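# Close and tuck a mailer box with two arms

## Task

Shut the open mailer box: fold both side flaps inward and tuck the front flap behind the front wall so its tabs latch. At the end the box must lie flat on the table near its starting spot, with no other object from the table in contact with it, and it must stay closed without the robot holding anything in place.

## Robot and tools

Robot: two arms, left_arm and right_arm, each with six joints plus a gripper. The names are just labels: left_arm sits on the +y side of the scene, and neither name refers to a side of any camera image.

Frame: all printed poses share one scene frame in metres. The origin is on the table surface midway between the arms, +x points forward over the table, +z points up. Orientation is a quaternion in w, x, y, z order. The printed hand position can be somewhat wrong, more so when an arm reaches far out. The gripper's fingers extend along its own +z axis and close along its own y axis. end_effector_position is the point between the finger pads, roughly 1 cm short of the fingertips.

execute_actions: takes actions, a list holding at most one item, plus an optional pictures boolean (images are included unless you pass false).
- An empty list ({"actions": []}) commands nothing and just reports the current state.
- A move is {"rows": [...], "steps": N}. rows holds 1 to 15 rows and N is 1 to 15 (default 15). Each step lasts 1/30 s and uses one row; if there are fewer rows than steps, the last row is reused.
- Each row is exactly 14 plain numbers covering both arms, even when only one moves: left_arm waist, shoulder, elbow, wrist pitch, wrist yaw, wrist roll, opening, then the same seven for right_arm. The six joint values are absolute target angles in radians, the same quantities printed in Joint positions, not offsets. The opening is an absolute value from -1 (closed) to +1 (fully open).
- A wait is {"steps": N} with no rows, N up to 300; it returns once that many steps have elapsed since the previous result, and your reply time counts toward them.

Joint ranges (radians), same for both arms: waist -2.618 to 3.054, shoulder 0.000 to 3.142, elbow 0.000 to 3.142, wrist pitch -1.571 to 1.571, wrist yaw -1.571 to 1.571, wrist roll -2.094 to 2.094. If any target exceeds an end by more than 0.036 and is also farther out than that joint's last reported angle, the whole call is rejected and nothing is sent. The true end may sit up to 0.036 either side of the listed one; a target past it gets clipped there, and the result then says "joint sent to its limit" (possibly about a previous, still-running action). No such message does not prove there is more room.

Motion behaviour: each step, the commanded angle is kept within a fixed distance of the measured angle (waist 0.202, shoulder 0.258, elbow 0.238, wrist pitch 0.573, wrist yaw and roll 0.522 rad), and if the targets would move a gripper more than 70 mm from where it is, all of that arm's targets are pulled back proportionally. So distant targets take several calls. Friction may leave a joint up to about 0.031 rad short, and smaller changes may not move it at all. The simulation keeps running while you think and write: arms keep heading to the last row sent until everything nearly stops or a step is HELD; after that only a new action moves them further. Fingers already in motion keep going.

Reading results:
- State line: left_arm and right_arm gripper position and quaternion.
- Joint positions and Joint velocities: one block per arm, six joints in order (rad, rad/s) then the pad gap (m, m/s; 0.094 m is fully open).
- grip_measured: measured finger opening on the same -1..1 scale you command; each gripper may be off by up to about 1 mm, consistently. Fingers go where grip_measured would equal your number (except near the ends). To hold something, command roughly 0.03 below grip_measured; a smaller margin grips more gently. Pad force tops out around 50 to 62 N, lower on thin parts under about 2 mm, with a brief spike on first contact.
- "joint command not followed": a clearance check altered or blocked some joint targets; the rest of the row still ran. HELD marks steps on which your row was wholly or partly not sent.
- Joint torques: total drive output per joint, with per-arm offset, scale and noise; nonzero even in free air, and friction can mask or imitate load.
- MOTOR HOT appears from 75 °C. At 90 °C that arm halts for 10 s (that threshold then pauses for 5 minutes); at 100 °C the arm and gripper go limp and the arm drops until cooled. Stops show as OVER-TEMPERATURE FAULT. Avoid long heavy holds.

zoom_image: camera (one of cam_head_left, cam_head_right, cam_high, cam_low, cam_left_wrist, cam_right_wrist) and region [x0, y0, x1, y1] in that camera's pixels, origin top-left, no larger than 504 by 504. Image sizes: head, high and low cameras 672x504; wrist cameras 616x616.

finished_scene: pass scene, the current scene number. It is final, and its result states whether the goal was met. Replying without any tool call ends the whole run.

Cautions: a held part may occasionally get a short pull from outside. Never push or knock anything off the table. Keep the arms from colliding or pressing on each other. Avoid drops, slams, hard hits and forceful shoves; move smoothly and economically. Before finishing, let go and move the grippers clear so the box stays closed on its own.

Each tool is called after "Call:" as a command line: name --argument value for each argument, lists and objects as JSON in quotes; but a table of rows of numbers goes row by row, as --pt "numbers of a row", without its own name.

## Session

Call:
execute_actions --actions '[]'

Scene clock: 0.00 s of 5140.00 s.
left_arm: end_effector_position=(+0.3057, +0.3778, +0.1830) grip_measured=+1.000 end_effector_quat_wxyz=(+0.081, -0.083, +0.993, -0.036) | right_arm: end_effector_position=(+0.0897, +0.1558, +0.2262) grip_measured=+1.000 end_effector_quat_wxyz=(-0.332, +0.744, -0.328, +0.479)
Joint positions: left_arm=[ 0.159  1.476  1.431 -1.367  0.081 -0.033  0.094] | right_arm=[ 1.945  2.091  1.9   -1.496  1.242 -0.427  0.094]
Joint velocities: left_arm=[-0.007 -0.007 -0.017 -0.066  0.022 -0.022  0.   ] | right_arm=[-0.002  0.002  0.012  0.022 -0.037  0.022  0.   ]
Joint torques (N m, as the arm reports them, + toward a larger angle): no reading
Motor temperatures (°C, as the motors report them): left_arm=[16 16 13 17 15 13] | right_arm=[15 16 16 15 15 15]

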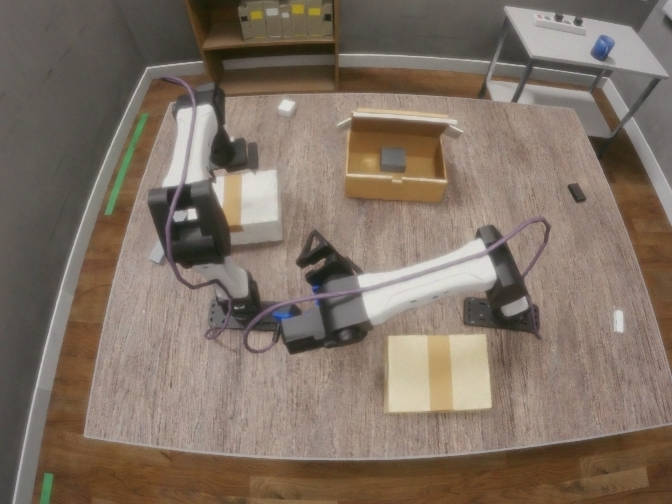

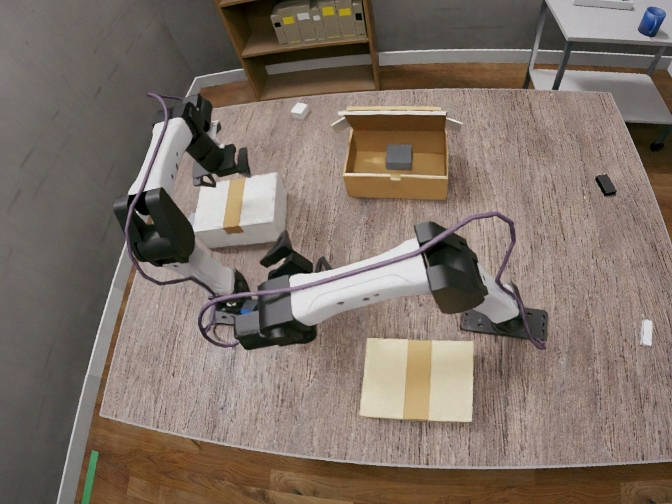

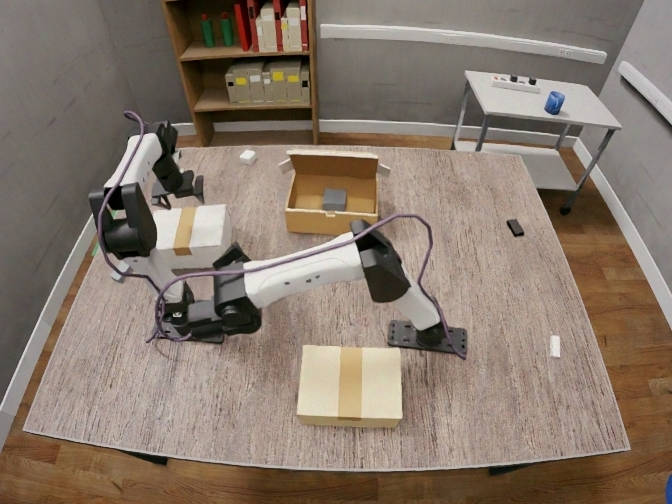

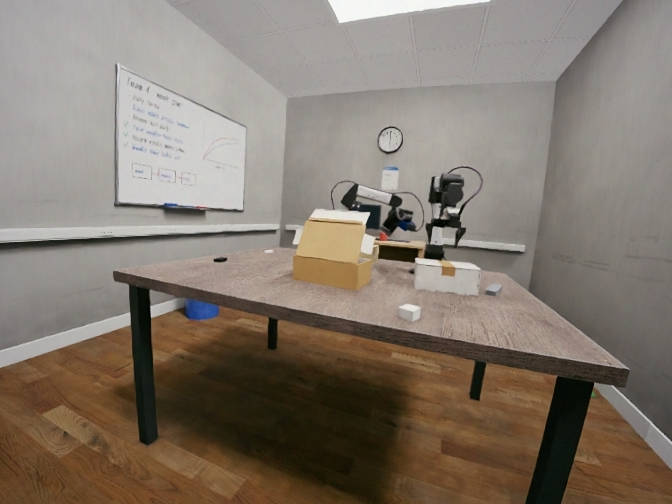

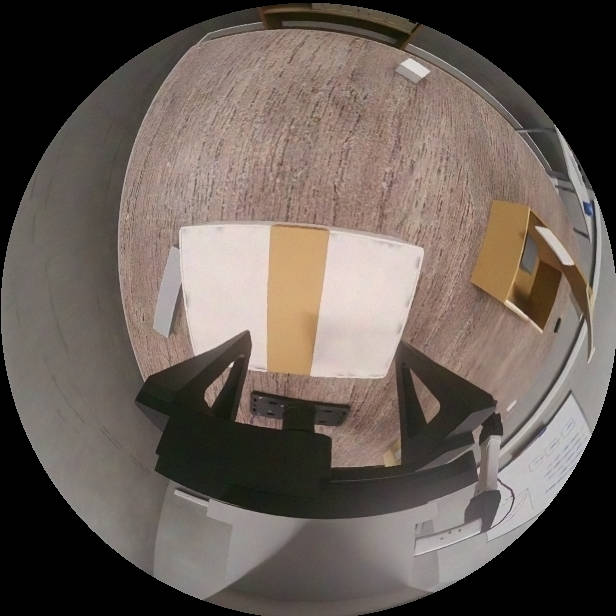

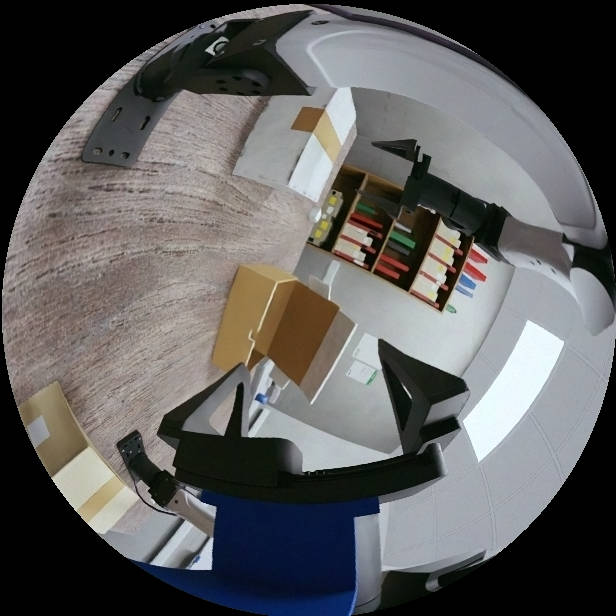

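Call:
zoom_image --camera "cam_head_left" --region '[310, 80, 490, 220]'

Call:
zoom_image --camera "cam_low" --region '[270, 190, 410, 300]'

Call:
zoom_image --camera "cam_right_wrist" --region '[190, 240, 390, 420]'

Call:
execute_actions --actions '[{"rows":[[0,1.4,1.4,-1.0,0,0,1,1.0,1.5,1.6,-1.2,0,0,1]],"steps":15}]' --pictures false

Call:
execute_actions --actions '[{"steps":60}]' --pictures false

Call:
execute_actions --actions '[{"rows":[[0,1.4,1.4,-1.0,0,0,1,0,1.8,1.6,-1.2,0,0,1]],"steps":15}]' --pictures false

Call:
execute_actions --actions '[{"steps":60}]'

Region (310, 80, 490, 220) of cam_head_left's 672x504 image, scaled by 2.800, with more detail than that image has.

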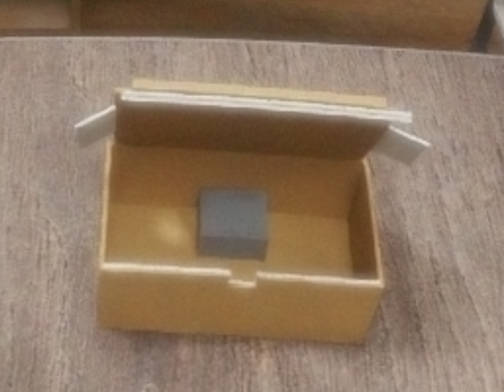

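Region (270, 190, 410, 300) of cam_low's 672x504 image, scaled by 3.600, with more detail than that image has; it fills the top 396 rows of this view, and the rest is white.

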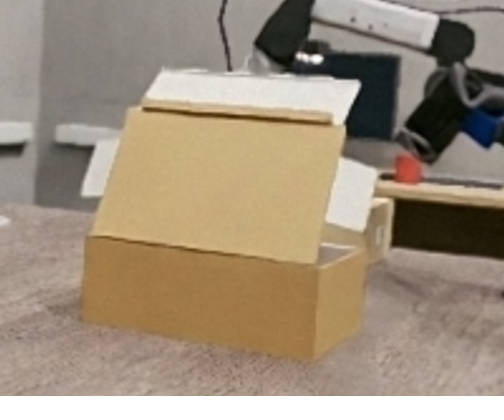

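Region (190, 240, 390, 420) of cam_right_wrist's 616x616 image, scaled by 2.520, with more detail than that image has; it fills the top 454 rows of this view, and the rest is white.

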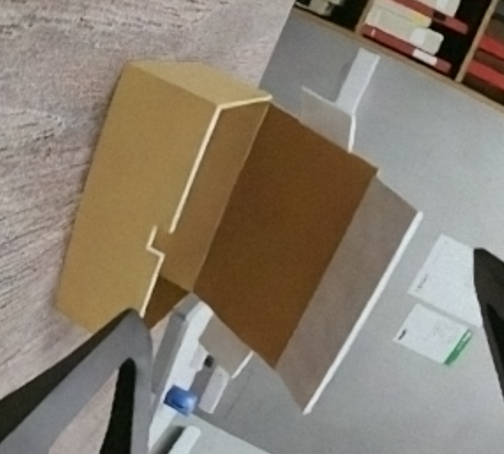

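Scene clock: 4.73 s of 5140.00 s.
left_arm: end_effector_position=(+0.3763, +0.3418, +0.2255) grip_measured=+1.000 end_effector_quat_wxyz=(+0.273, +0.010, +0.962, -0.011) | right_arm: end_effector_position=(+0.2658, -0.0108, +0.2552) grip_measured=+1.000 end_effector_quat_wxyz=(+0.251, -0.393, +0.883, +0.049)
Joint positions: left_arm=[-0.004  1.408  1.411 -1.021  0.014 -0.007  0.094] | right_arm=[ 0.991  1.479  1.616 -1.202  0.116 -0.02   0.094]
Joint velocities: left_arm=[-0.007 -0.007 -0.002  0.037 -0.051 -0.022  0.   ] | right_arm=[-0.471  0.208 -0.012 -0.081 -0.593  0.095  0.   ]
Joint torques (N m, as the arm reports them, + toward a larger angle): left_arm=[ 0.72 -6.32  8.05  1.83 -0.07  0.08] | right_arm=[ 2.69 -5.84  7.25  1.47 -0.27  0.14]
Motor temperatures (°C, as the motors report them): left_arm=[16 16 14 17 15 13] | right_arm=[15 18 17 15 15 15]
Steps of this call (steps 1 to 90: nothing new was sent; then 1.23 s passed at rest; steps 91 to 105: all 15 steps of this action). Readings (joint positions):
91: left_arm=[0.138 1.467 1.422 -1.330 0.060 -0.031] | right_arm=[1.928 2.053 1.846 -1.430 1.168 -0.363]
92: left_arm=[0.097 1.453 1.412 -1.269 0.044 -0.028] | right_arm=[1.896 1.988 1.751 -1.364 1.059 -0.292]
94: left_arm=[0.020 1.430 1.411 -1.170 0.038 -0.018] | right_arm=[1.773 1.848 1.630 -1.317 0.846 -0.192]
98: left_arm=[-0.004 1.408 1.411 -1.067 0.027 -0.010] | right_arm=[1.449 1.573 1.602 -1.241 0.449 -0.084]
105: the state above

Scene clock: 6.73 s of 5140.00 s.
left_arm: end_effector_position=(+0.3781, +0.3423, +0.2267) grip_measured=+1.000 end_effector_quat_wxyz=(+0.277, +0.010, +0.961, -0.009) | right_arm: end_effector_position=(+0.2530, +0.0038, +0.2495) grip_measured=+1.000 end_effector_quat_wxyz=(+0.223, -0.403, +0.883, +0.097)
Joint positions: left_arm=[-0.004  1.408  1.411 -1.012  0.011 -0.006  0.094] | right_arm=[ 0.992  1.493  1.616 -1.202  0.006 -0.008  0.094]
Joint velocities: left_arm=[-0.022  0.012  0.007 -0.037 -0.007 -0.037  0.   ] | right_arm=[-0.002 -0.002 -0.002  0.007  0.037 -0.051  0.   ]
Joint torques (N m, as the arm reports them, + toward a larger angle): left_arm=[ 0.75 -6.38  8.12  1.83 -0.07  0.08] | right_arm=[ 0.77 -5.92  7.26  1.47 -0.04  0.19]
Motor temperatures (°C, as the motors report them): left_arm=[16 17 15 18 15 13] | right_arm=[15 18 17 15 15 15]
Steps of this call (steps 1 to 30: the robot went on to your last target; steps 31 to 60: nothing new was sent). Readings (joint positions):
1: left_arm=[-0.004 1.408 1.411 -1.019 0.014 -0.007] | right_arm=[0.984 1.486 1.616 -1.202 0.098 -0.017]
2: left_arm=[-0.004 1.408 1.411 -1.017 0.013 -0.006] | right_arm=[0.984 1.490 1.616 -1.202 0.081 -0.015]
4: left_arm=[-0.004 1.408 1.411 -1.015 0.012 -0.006] | right_arm=[0.990 1.493 1.616 -1.202 0.053 -0.013]
8: left_arm=[-0.004 1.408 1.411 -1.013 0.012 -0.006] | right_arm=[0.992 1.493 1.616 -1.202 0.024 -0.010]
60: the state above
All arms were judged still, so your last target was given up. Only a new action makes them travel on or press farther. Fingers that are still opening or closing keep moving.

Scene clock: 7.23 s of 5140.00 s.
left_arm: end_effector_position=(+0.3781, +0.3423, +0.2267) grip_measured=+1.000 end_effector_quat_wxyz=(+0.277, +0.010, +0.961, -0.009) | right_arm: end_effector_position=(+0.3990, -0.2259, +0.1332) grip_measured=+1.000 end_effector_quat_wxyz=(+0.087, -0.047, +0.995, +0.007)
Joint positions: left_arm=[-0.004  1.408  1.411 -1.012  0.011 -0.006  0.094] | right_arm=[ 0.228  1.822  1.606 -1.181 -0.007 -0.009  0.094]
Joint velocities: left_arm=[ 0.012  0.017 -0.002 -0.007 -0.022 -0.022  0.   ] | right_arm=[-1.946 -0.002 -0.002 -0.066  0.037 -0.037  0.   ]
Joint torques (N m, as the arm reports them, + toward a larger angle): left_arm=[ 0.78 -6.4   8.1   1.83 -0.07  0.08] | right_arm=[  0.14 -11.31   8.25   0.67   0.07   0.21]
Motor temperatures (°C, as the motors report them): left_arm=[16 17 15 18 15 13] | right_arm=[15 18 17 15 15 15]
Steps of this call (steps 1 to 15: all 15 steps of this action). Readings (joint positions):
1: left_arm=[-0.004 1.408 1.411 -1.012 0.011 -0.006] | right_arm=[0.980 1.506 1.619 -1.205 -0.001 -0.008]
2: left_arm=[-0.004 1.408 1.411 -1.012 0.011 -0.006] | right_arm=[0.951 1.529 1.623 -1.203 -0.005 -0.008]
4: left_arm=[-0.004 1.408 1.411 -1.012 0.011 -0.006] | right_arm=[0.875 1.605 1.623 -1.199 -0.006 -0.008]
8: left_arm=[-0.004 1.408 1.411 -1.012 0.011 -0.006] | right_arm=[0.684 1.772 1.617 -1.189 -0.009 -0.008]
15: the state above

Scene clock: 9.23 s of 5140.00 s.
left_arm: end_effector_position=(+0.3781, +0.3423, +0.2267) grip_measured=+1.000 end_effector_quat_wxyz=(+0.277, +0.010, +0.961, -0.009) | right_arm: end_effector_position=(+0.3944, -0.3149, +0.1329) grip_measured=+1.000 end_effector_quat_wxyz=(+0.083, +0.070, +0.994, -0.009)
Joint positions: left_arm=[-0.004  1.408  1.411 -1.012  0.011 -0.006  0.094] | right_arm=[-0.002  1.822  1.606 -1.189  0.005 -0.005  0.094]
Joint velocities: left_arm=[-0.002  0.002  0.007  0.007  0.022  0.037  0.   ] | right_arm=[-0.002 -0.007 -0.002 -0.037 -0.051  0.022  0.   ]
Joint torques (N m, as the arm reports them, + toward a larger angle): left_arm=[ 0.77 -6.41  8.1   1.83 -0.07  0.08] | right_arm=[  0.41 -11.36   8.15   0.71  -0.02   0.15]
Motor temperatures (°C, as the motors report them): left_arm=[16 17 15 18 15 13] | right_arm=[15 19 17 15 15 15]
Steps of this call (steps 1 to 30: the robot went on to your last target; steps 31 to 60: nothing new was sent). Readings (joint positions):
1: left_arm=[-0.004 1.408 1.411 -1.012 0.011 -0.006] | right_arm=[0.159 1.822 1.606 -1.181 -0.006 -0.009]
2: left_arm=[-0.004 1.408 1.411 -1.012 0.011 -0.006] | right_arm=[0.091 1.822 1.606 -1.181 -0.004 -0.009]
4: left_arm=[-0.004 1.408 1.411 -1.012 0.011 -0.006] | right_arm=[-0.009 1.822 1.606 -1.181 0.006 -0.006]
8: left_arm=[-0.004 1.408 1.411 -1.012 0.011 -0.006] | right_arm=[-0.033 1.822 1.606 -1.185 0.014 -0.005]
60: the state above
All arms were judged still, so your last target was given up. Only a new action makes them travel on or press farther. Fingers that are still opening or closing keep moving.

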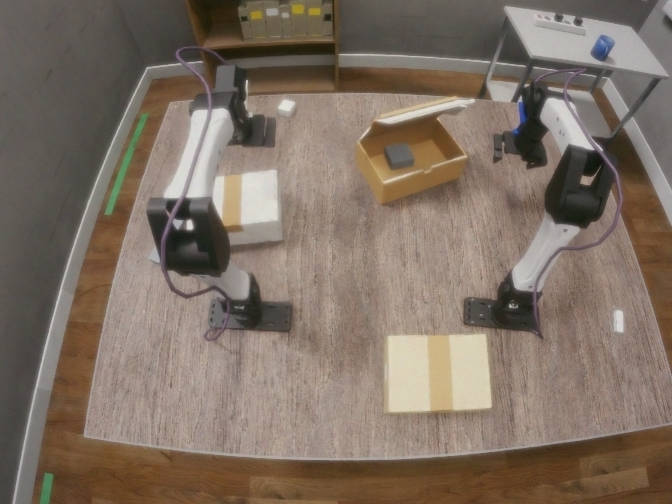

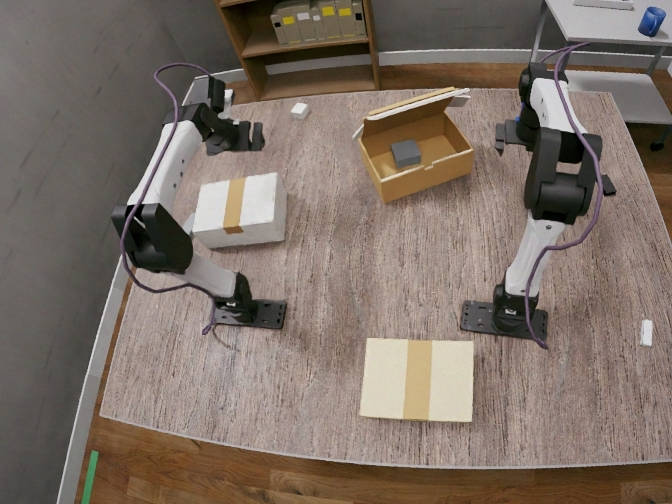

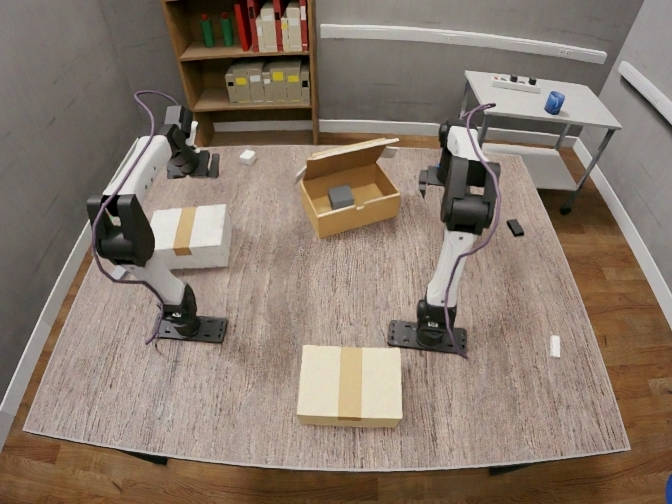

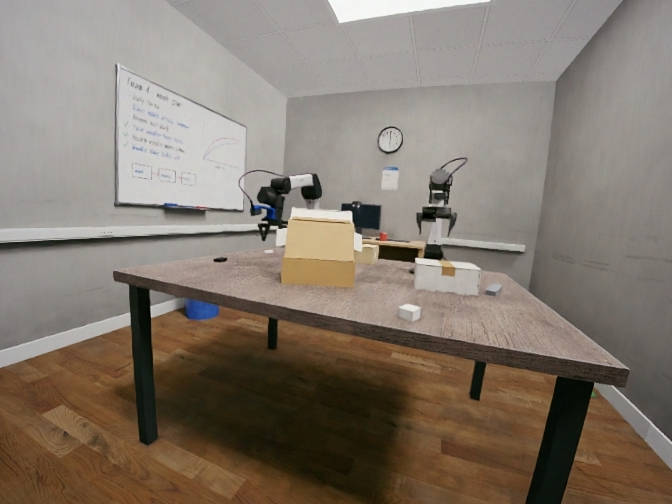

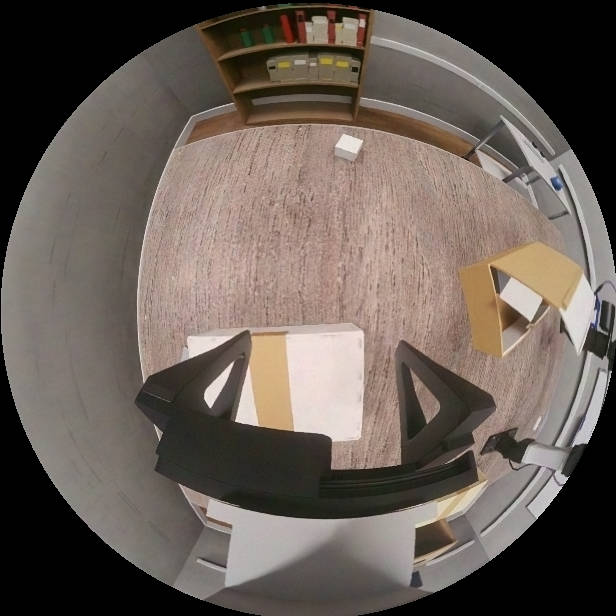

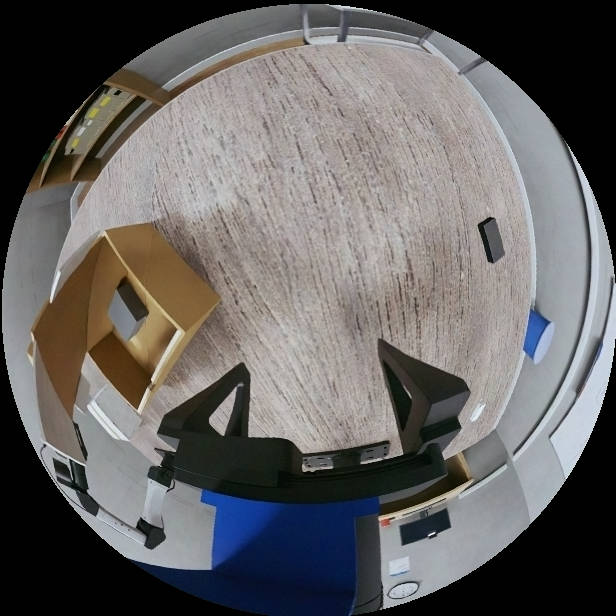

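Call:
execute_actions --actions '[{"rows":[[0,1.4,1.4,-1.0,0,0,1,0,1.6,1.6,-1.5,0,-1.5,0]],"steps":15}]' --pictures false

Call:
execute_actions --actions '[{"rows":[[0,1.4,1.4,-1.0,0,0,1,0.57,1.6,1.6,-1.5,0,-1.5,0]],"steps":15}]' --pictures false

Call:
execute_actions --actions '[{"rows":[[0,1.4,1.4,-1.0,0,0,1,0.57,1.95,1.92,-1.54,0,-1.5,0]],"steps":15}]' --pictures false

Call:
execute_actions --actions '[{"steps":10}]'

Scene clock: 13.67 s of 5140.00 s.
left_arm: end_effector_position=(+0.3781, +0.3423, +0.2267) grip_measured=+1.000 end_effector_quat_wxyz=(+0.277, +0.010, +0.961, -0.009) | right_arm: end_effector_position=(+0.3110, -0.3026, +0.1962) grip_measured=+0.002 end_effector_quat_wxyz=(+0.038, -0.541, +0.840, -0.036)
Joint positions: left_arm=[-0.004  1.408  1.411 -1.012  0.011 -0.006  0.094] | right_arm=[-0.002  1.588  1.601 -1.48   0.004 -1.29   0.047]
Joint velocities: left_arm=[ 0.017  0.007  0.012 -0.007 -0.037 -0.007  0.   ] | right_arm=[-0.007  0.007 -0.012 -0.139 -0.007 -1.355  0.   ]
Joint torques (N m, as the arm reports them, + toward a larger angle): left_arm=[ 0.76 -6.4   8.12  1.83 -0.07  0.08] | right_arm=[ 0.37 -6.03  8.24  0.54 -0.11  0.08]
Motor temperatures (°C, as the motors report them): left_arm=[16 18 15 19 15 13] | right_arm=[15 20 18 15 15 15]
Steps of this call (steps 1 to 90: nothing new was sent; then 0.93 s passed at rest; steps 91 to 105: all 15 steps of this action). Readings (joint positions):
91: left_arm=[-0.004 1.408 1.411 -1.012 0.011 -0.006] | right_arm=[-0.002 1.809 1.605 -1.203 0.005 -0.059]
92: left_arm=[-0.004 1.408 1.411 -1.012 0.011 -0.006] | right_arm=[-0.002 1.786 1.599 -1.239 0.005 -0.131]
94: left_arm=[-0.004 1.408 1.411 -1.012 0.011 -0.006] | right_arm=[-0.002 1.710 1.596 -1.318 0.005 -0.306]
98: left_arm=[-0.004 1.408 1.411 -1.012 0.011 -0.006] | right_arm=[-0.002 1.582 1.600 -1.428 0.004 -0.702]
105: the state above

Scene clock: 14.17 s of 5140.00 s.
left_arm: end_effector_position=(+0.3781, +0.3423, +0.2267) grip_measured=+1.000 end_effector_quat_wxyz=(+0.277, +0.010, +0.961, -0.009) | right_arm: end_effector_position=(+0.2853, -0.1341, +0.1937) grip_measured=+0.002 end_effector_quat_wxyz=(-0.040, +0.819, -0.572, +0.019)
Joint positions: left_arm=[-0.004  1.408  1.411 -1.012  0.011 -0.006  0.094] | right_arm=[ 0.58   1.596  1.601 -1.487 -0.007 -1.485  0.047]
Joint velocities: left_arm=[-0.002 -0.007  0.007 -0.022  0.037  0.022  0.   ] | right_arm=[-0.066 -0.007  0.002 -0.007  0.037 -0.051 -0.001]
Joint torques (N m, as the arm reports them, + toward a larger angle): left_arm=[ 0.77 -6.4   8.11  1.83 -0.07  0.08] | right_arm=[-0.03 -6.74  8.    0.49 -0.03  0.  ]
Motor temperatures (°C, as the motors report them): left_arm=[16 18 15 19 15 13] | right_arm=[15 20 18 15 15 15]
Steps of this call (steps 1 to 15: all 15 steps of this action). Readings (joint positions):
1: left_arm=[-0.004 1.408 1.411 -1.012 0.011 -0.006] | right_arm=[0.020 1.588 1.601 -1.481 0.014 -1.329]
2: left_arm=[-0.004 1.408 1.411 -1.012 0.011 -0.006] | right_arm=[0.070 1.588 1.601 -1.482 0.019 -1.360]
4: left_arm=[-0.004 1.408 1.411 -1.012 0.011 -0.006] | right_arm=[0.210 1.589 1.601 -1.482 0.016 -1.407]
8: left_arm=[-0.004 1.408 1.411 -1.012 0.011 -0.006] | right_arm=[0.501 1.596 1.601 -1.482 0.006 -1.457]
15: the state above

Scene clock: 14.67 s of 5140.00 s.
left_arm: end_effector_position=(+0.3781, +0.3423, +0.2267) grip_measured=+1.000 end_effector_quat_wxyz=(+0.277, +0.010, +0.961, -0.009) | right_arm: end_effector_position=(+0.3522, -0.1043, +0.1567) grip_measured=+0.002 end_effector_quat_wxyz=(+0.004, +0.821, -0.571, -0.005)
Joint positions: left_arm=[-0.004  1.408  1.411 -1.012  0.011 -0.006  0.094] | right_arm=[ 0.578  1.965  1.905 -1.523 -0.004 -1.491  0.047]
Joint velocities: left_arm=[-0.002 -0.017  0.007 -0.037 -0.066  0.022  0.   ] | right_arm=[ 0.002 -0.066 -0.002 -0.095  0.037  0.007 -0.001]
Joint torques (N m, as the arm reports them, + toward a larger angle): left_arm=[ 0.77 -6.39  8.11  1.83 -0.07  0.08] | right_arm=[ -0.24 -11.37   9.67   0.29  -0.04  -0.04]
Motor temperatures (°C, as the motors report them): left_arm=[16 18 16 19 15 13] | right_arm=[15 20 18 15 15 15]
Steps of this call (steps 1 to 15: all 15 steps of this action). Readings (joint positions):
1: left_arm=[-0.004 1.408 1.411 -1.012 0.011 -0.006] | right_arm=[0.579 1.633 1.650 -1.530 -0.005 -1.488]
2: left_arm=[-0.004 1.408 1.411 -1.012 0.011 -0.006] | right_arm=[0.578 1.698 1.744 -1.563 -0.005 -1.490]
4: left_arm=[-0.004 1.408 1.411 -1.012 0.011 -0.006] | right_arm=[0.578 1.833 1.880 -1.538 -0.005 -1.490]
8: left_arm=[-0.004 1.408 1.411 -1.012 0.011 -0.006] | right_arm=[0.578 1.971 1.905 -1.511 -0.004 -1.490]
15: the state above

Scene clock: 15.00 s of 5140.00 s.
left_arm: end_effector_position=(+0.3781, +0.3423, +0.2267) grip_measured=+1.000 end_effector_quat_wxyz=(+0.277, +0.010, +0.961, -0.009) | right_arm: end_effector_position=(+0.3510, -0.1048, +0.1575) grip_measured=+0.002 end_effector_quat_wxyz=(+0.005, +0.821, -0.571, -0.005)
Joint positions: left_arm=[-0.004  1.408  1.411 -1.012  0.011 -0.006  0.094] | right_arm=[ 0.578  1.963  1.905 -1.528 -0.004 -1.491  0.047]
Joint velocities: left_arm=[ 0.007 -0.022 -0.002 -0.022  0.037  0.007  0.   ] | right_arm=[-0.002 -0.002  0.012  0.022 -0.095  0.066  0.   ]
Joint torques (N m, as the arm reports them, + toward a larger angle): left_arm=[ 0.77 -6.4   8.1   1.83 -0.07  0.08] | right_arm=[ -0.25 -11.38   9.73   0.26  -0.04   0.01]
Motor temperatures (°C, as the motors report them): left_arm=[16 18 16 19 15 13] | right_arm=[15 20 18 15 15 15]
Steps of this call (steps 1 to 10: the robot went on to your last target). Readings (joint positions):
1: left_arm=[-0.004 1.408 1.411 -1.012 0.011 -0.006] | right_arm=[0.578 1.963 1.905 -1.525 -0.004 -1.491]
2: left_arm=[-0.004 1.408 1.411 -1.012 0.011 -0.006] | right_arm=[0.578 1.963 1.905 -1.526 -0.004 -1.491]
4: left_arm=[-0.004 1.408 1.411 -1.012 0.011 -0.006] | right_arm=[0.578 1.963 1.905 -1.528 -0.004 -1.491]
8: left_arm=[-0.004 1.408 1.411 -1.012 0.011 -0.006] | right_arm=[0.578 1.963 1.905 -1.528 -0.004 -1.491]
10: the state above

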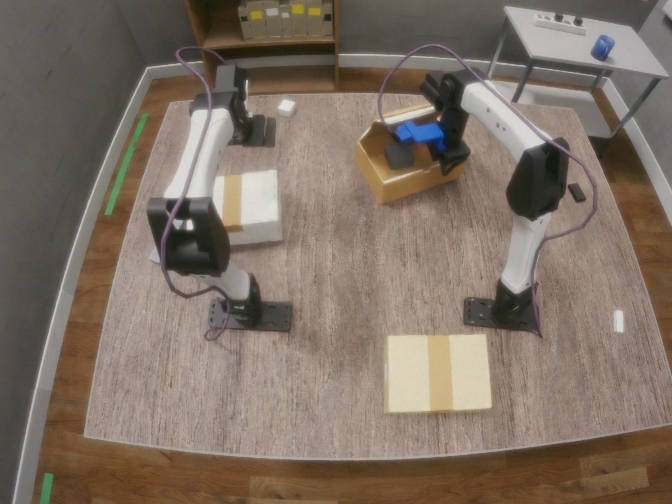

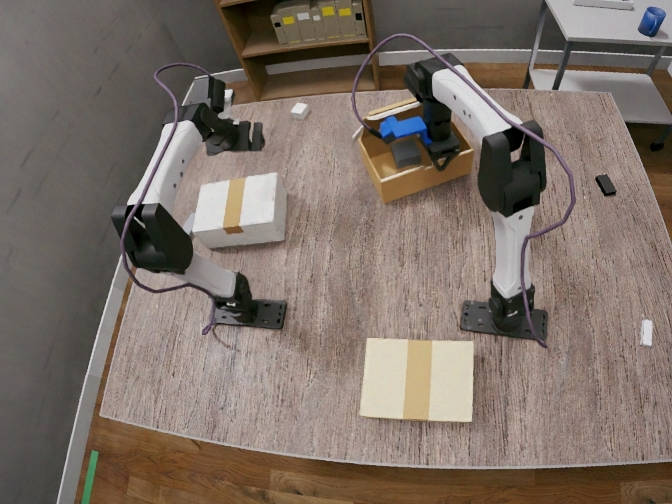

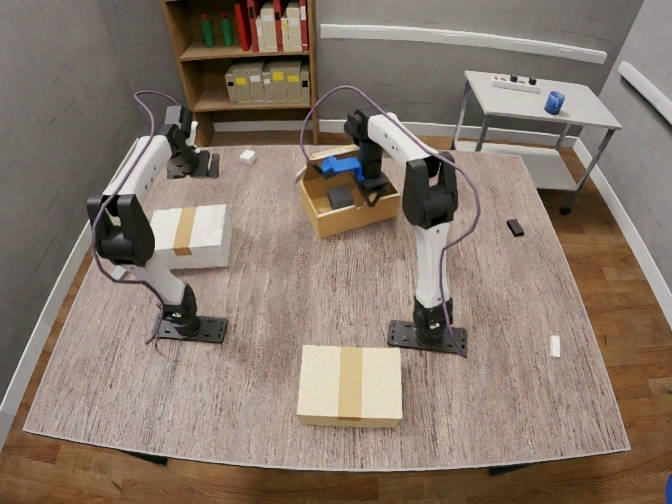

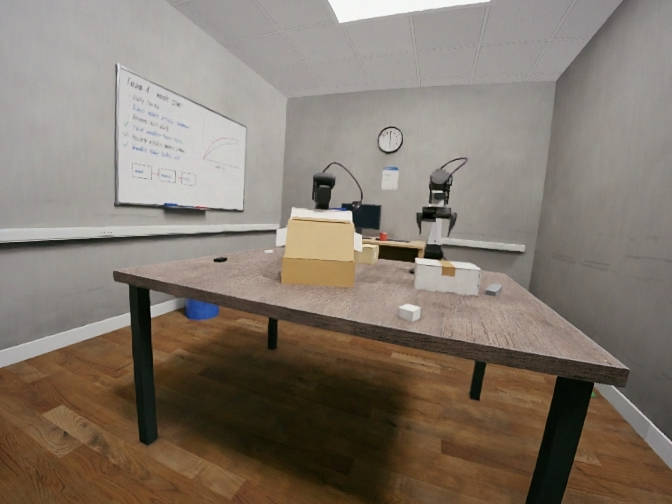

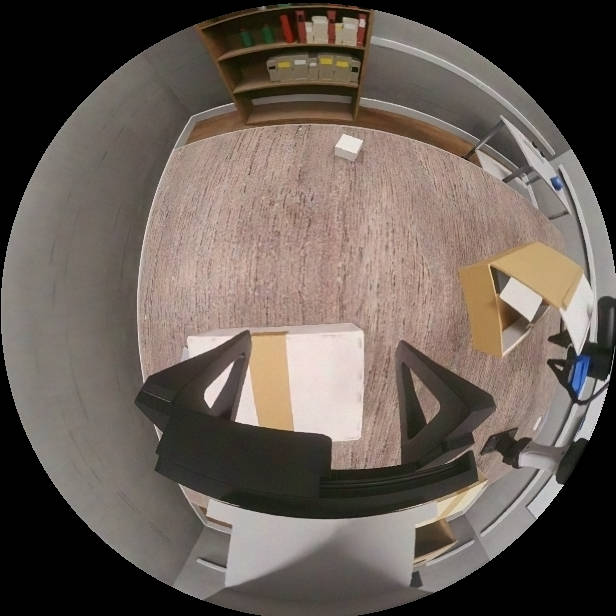

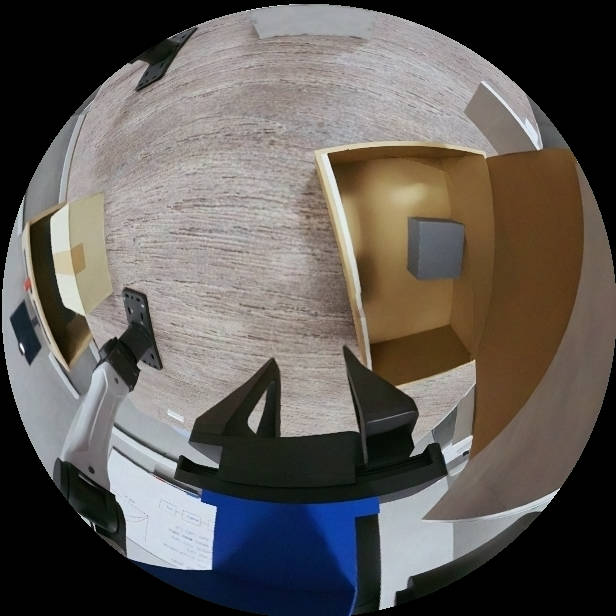

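Call:
execute_actions --actions '[{"rows":[[0,1.4,1.4,-1.0,0,0,1,0.6,1.93,1.9,-1.3,0,-1.5,0],[0,1.4,1.4,-1.0,0,0,1,0.6,1.93,1.9,-1.3,0,-1.5,0],[0,1.4,1.4,-1.0,0,0,1,0.6,1.93,1.85,-1.2,0,-1.5,0],[0,1.4,1.4,-1.0,0,0,1,0.6,1.93,1.8,-1.2,0,-1.5,0],[0,1.4,1.4,-1.0,0,0,1,0.6,1.93,1.8,-1.2,0,-1.5,0],[0,1.4,1.4,-1.0,0,0,1,0.6,1.93,1.73,-1.18,0,-1.5,0]],"steps":15}]' --pictures false

Call:
execute_actions --actions '[{"steps":8}]'

Scene clock: 17.27 s of 5140.00 s.
left_arm: end_effector_position=(+0.3781, +0.3423, +0.2267) grip_measured=+1.000 end_effector_quat_wxyz=(+0.277, +0.010, +0.961, -0.009) | right_arm: end_effector_position=(+0.3857, -0.0822, +0.1284) grip_measured=+0.002 end_effector_quat_wxyz=(-0.072, +0.823, -0.563, +0.040)
Joint positions: left_arm=[-0.004  1.408  1.411 -1.012  0.011 -0.006  0.094] | right_arm=[ 0.593  1.935  1.737 -1.209 -0.003 -1.492  0.047]
Joint velocities: left_arm=[ 0.012 -0.017  0.007 -0.022 -0.051 -0.007  0.   ] | right_arm=[-0.002 -0.002  0.017  0.139  0.037  0.022 -0.   ]
Joint torques (N m, as the arm reports them, + toward a larger angle): left_arm=[ 0.78 -6.38  8.12  1.83 -0.07  0.08] | right_arm=[  0.68 -11.06   8.02   0.85  -0.03   0.02]
Motor temperatures (°C, as the motors report them): left_arm=[16 18 16 19 15 13] | right_arm=[15 21 18 15 15 15]
Steps of this call (steps 1 to 15: the robot went on to your last target; steps 16 to 53: nothing new was sent; steps 54 to 68: all 15 steps of this action). Readings (joint positions):
54: left_arm=[-0.004 1.408 1.411 -1.012 0.011 -0.006] | right_arm=[0.579 1.960 1.904 -1.509 -0.003 -1.492]
55: left_arm=[-0.004 1.408 1.411 -1.012 0.011 -0.006] | right_arm=[0.581 1.958 1.903 -1.473 -0.003 -1.492]
57: left_arm=[-0.004 1.408 1.411 -1.012 0.011 -0.006] | right_arm=[0.587 1.944 1.875 -1.371 -0.003 -1.492]
61: left_arm=[-0.004 1.408 1.411 -1.012 0.011 -0.006] | right_arm=[0.593 1.929 1.770 -1.259 -0.003 -1.492]
68: the state above

Scene clock: 17.53 s of 5140.00 s.
left_arm: end_effector_position=(+0.3781, +0.3423, +0.2267) grip_measured=+1.000 end_effector_quat_wxyz=(+0.277, +0.010, +0.961, -0.009) | right_arm: end_effector_position=(+0.3888, -0.0807, +0.1290) grip_measured=+0.002 end_effector_quat_wxyz=(-0.078, +0.822, -0.562, +0.043)
Joint positions: left_arm=[-0.004  1.408  1.411 -1.012  0.011 -0.006  0.094] | right_arm=[ 0.593  1.935  1.737 -1.195 -0.003 -1.492  0.047]
Joint velocities: left_arm=[-0.002 -0.017 -0.002 -0.081 -0.007 -0.007  0.   ] | right_arm=[-0.002 -0.002  0.002  0.081 -0.007 -0.051  0.   ]
Joint torques (N m, as the arm reports them, + toward a larger angle): left_arm=[ 0.76 -6.39  8.11  1.83 -0.07  0.08] | right_arm=[  0.71 -11.1    7.97   0.91  -0.04   0.03]
Motor temperatures (°C, as the motors report them): left_arm=[16 18 16 19 15 13] | right_arm=[15 21 18 15 15 15]
Steps of this call (steps 1 to 8: the robot went on to your last target). Readings (joint positions):
1: left_arm=[-0.004 1.408 1.411 -1.012 0.011 -0.006] | right_arm=[0.593 1.935 1.737 -1.206 -0.003 -1.492]
2: left_arm=[-0.004 1.408 1.411 -1.012 0.011 -0.006] | right_arm=[0.593 1.935 1.737 -1.203 -0.003 -1.492]
4: left_arm=[-0.004 1.408 1.411 -1.012 0.011 -0.006] | right_arm=[0.593 1.935 1.737 -1.199 -0.003 -1.492]
8: the state above

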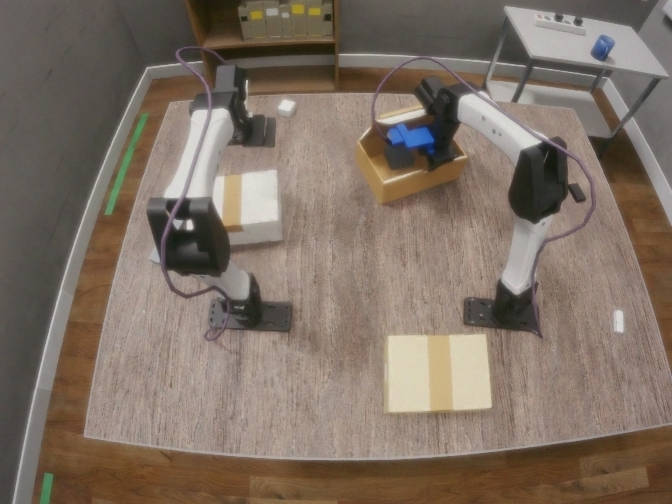

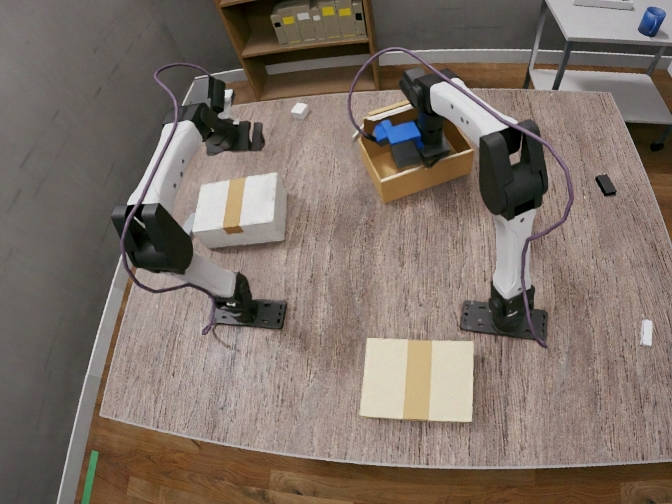

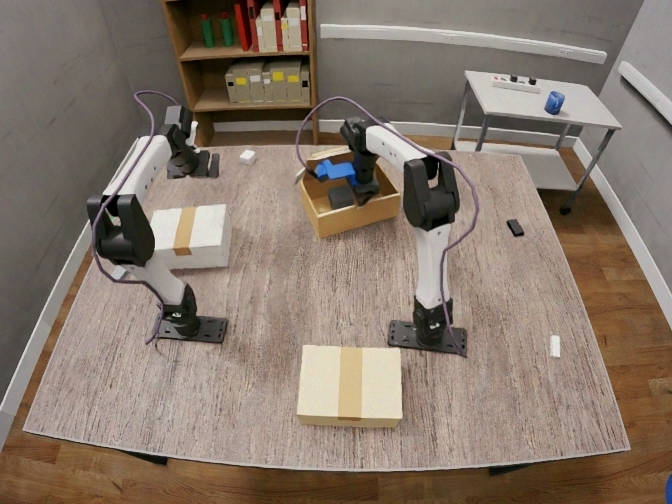

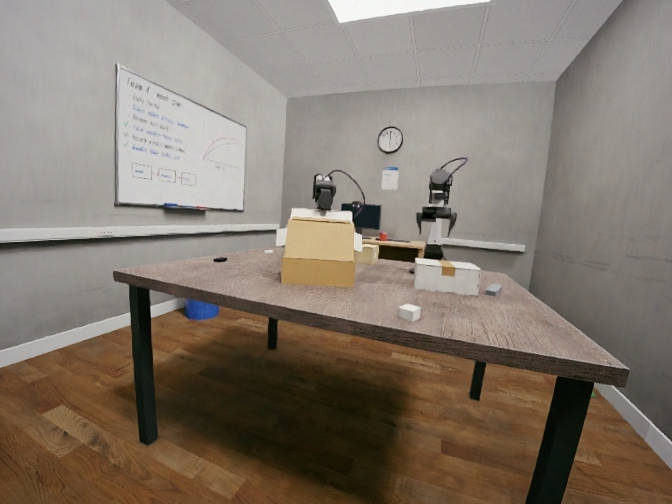

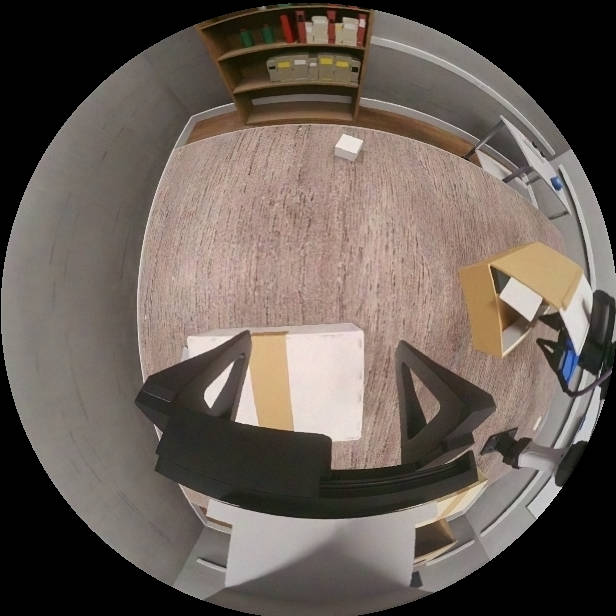

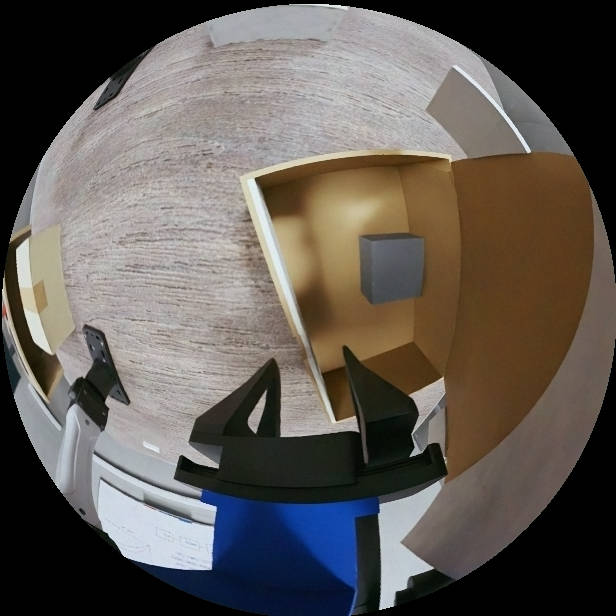

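Call:
execute_actions --actions '[{"rows":[[0,1.4,1.4,-1.0,0,0,1,0.6,1.96,1.72,-1.15,0,-1.62,0],[0,1.4,1.4,-1.0,0,0,1,0.6,1.96,1.72,-1.15,0,-1.62,0],[0,1.4,1.4,-1.0,0,0,1,0.6,1.99,1.7,-1.12,0,-1.62,0],[0,1.4,1.4,-1.0,0,0,1,0.6,1.99,1.7,-1.12,0,-1.62,0],[0,1.4,1.4,-1.0,0,0,1,0.6,2.02,1.675,-1.1,0,-1.62,0],[0,1.4,1.4,-1.0,0,0,1,0.6,2.02,1.675,-1.1,0,-1.62,0],[0,1.4,1.4,-1.0,0,0,1,0.6,2.04,1.655,-1.1,0,-1.62,0]],"steps":15}]'

Scene clock: 19.00 s of 5140.00 s.
left_arm: end_effector_position=(+0.3781, +0.3423, +0.2267) grip_measured=+1.000 end_effector_quat_wxyz=(+0.277, +0.010, +0.961, -0.009) | right_arm: end_effector_position=(+0.3956, -0.0777, +0.0800) grip_measured=+0.002 end_effector_quat_wxyz=(-0.054, +0.854, -0.516, +0.034)
Joint positions: left_arm=[-0.004  1.408  1.411 -1.012  0.011 -0.006  0.094] | right_arm=[ 0.593  2.022  1.674 -1.095 -0.002 -1.606  0.047]
Joint velocities: left_arm=[-0.002  0.007  0.002  0.007  0.007  0.037  0.   ] | right_arm=[-0.007  0.007 -0.017  0.022 -0.066  0.007  0.001]
Joint torques (N m, as the arm reports them, + toward a larger angle): left_arm=[ 0.77 -6.39  8.11  1.83 -0.07  0.08] | right_arm=[ 0.71 -9.9   6.58  0.56 -0.06  0.  ]
Motor temperatures (°C, as the motors report them): left_arm=[16 18 16 19 15 13] | right_arm=[15 21 18 15 15 15]
Steps of this call (steps 1 to 29: the robot went on to your last target; steps 30 to 44: all 15 steps of this action). Readings (joint positions):
30: left_arm=[-0.004 1.408 1.411 -1.012 0.011 -0.006] | right_arm=[0.593 1.936 1.737 -1.190 -0.003 -1.511]
31: left_arm=[-0.004 1.408 1.411 -1.012 0.011 -0.006] | right_arm=[0.593 1.937 1.737 -1.185 -0.003 -1.531]
33: left_arm=[-0.004 1.408 1.411 -1.012 0.011 -0.006] | right_arm=[0.593 1.946 1.731 -1.165 -0.003 -1.560]
37: left_arm=[-0.004 1.408 1.411 -1.012 0.011 -0.006] | right_arm=[0.593 1.995 1.692 -1.127 -0.003 -1.590]
44: the state above

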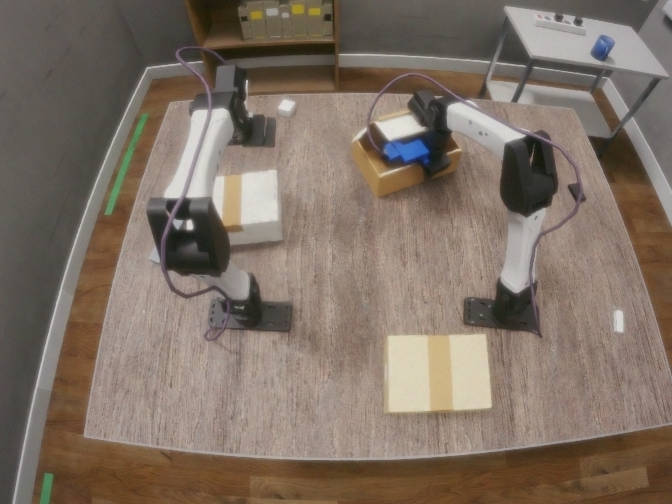

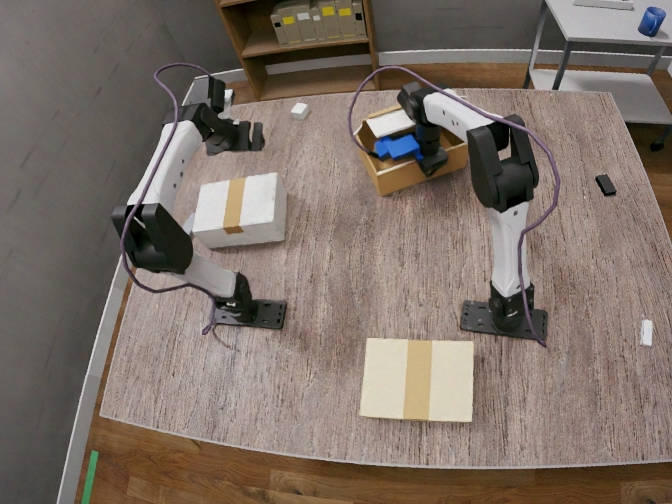

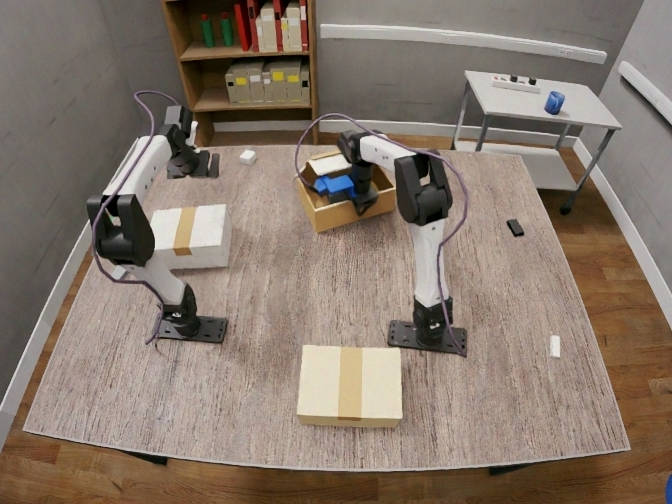

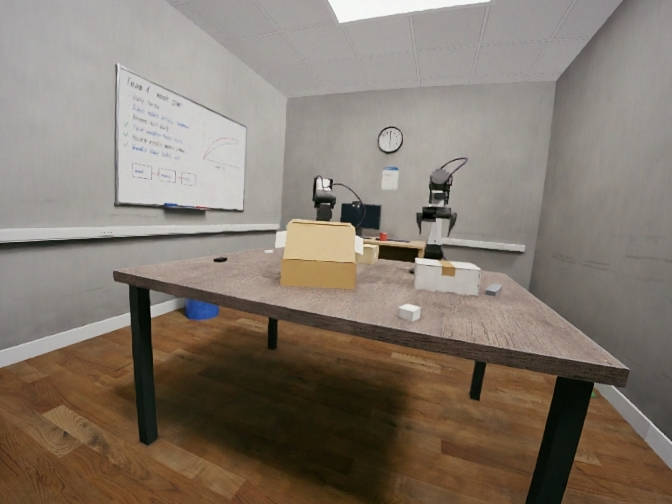

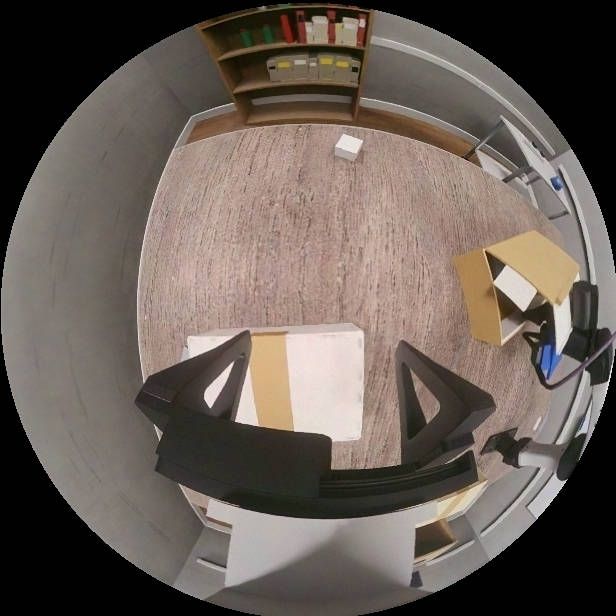

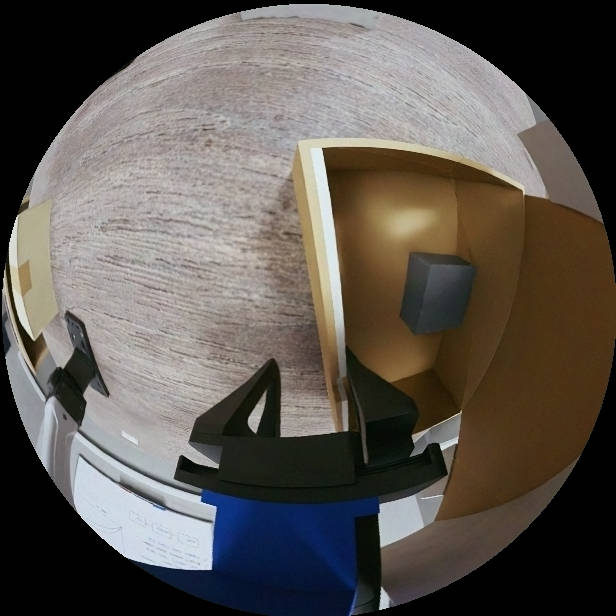

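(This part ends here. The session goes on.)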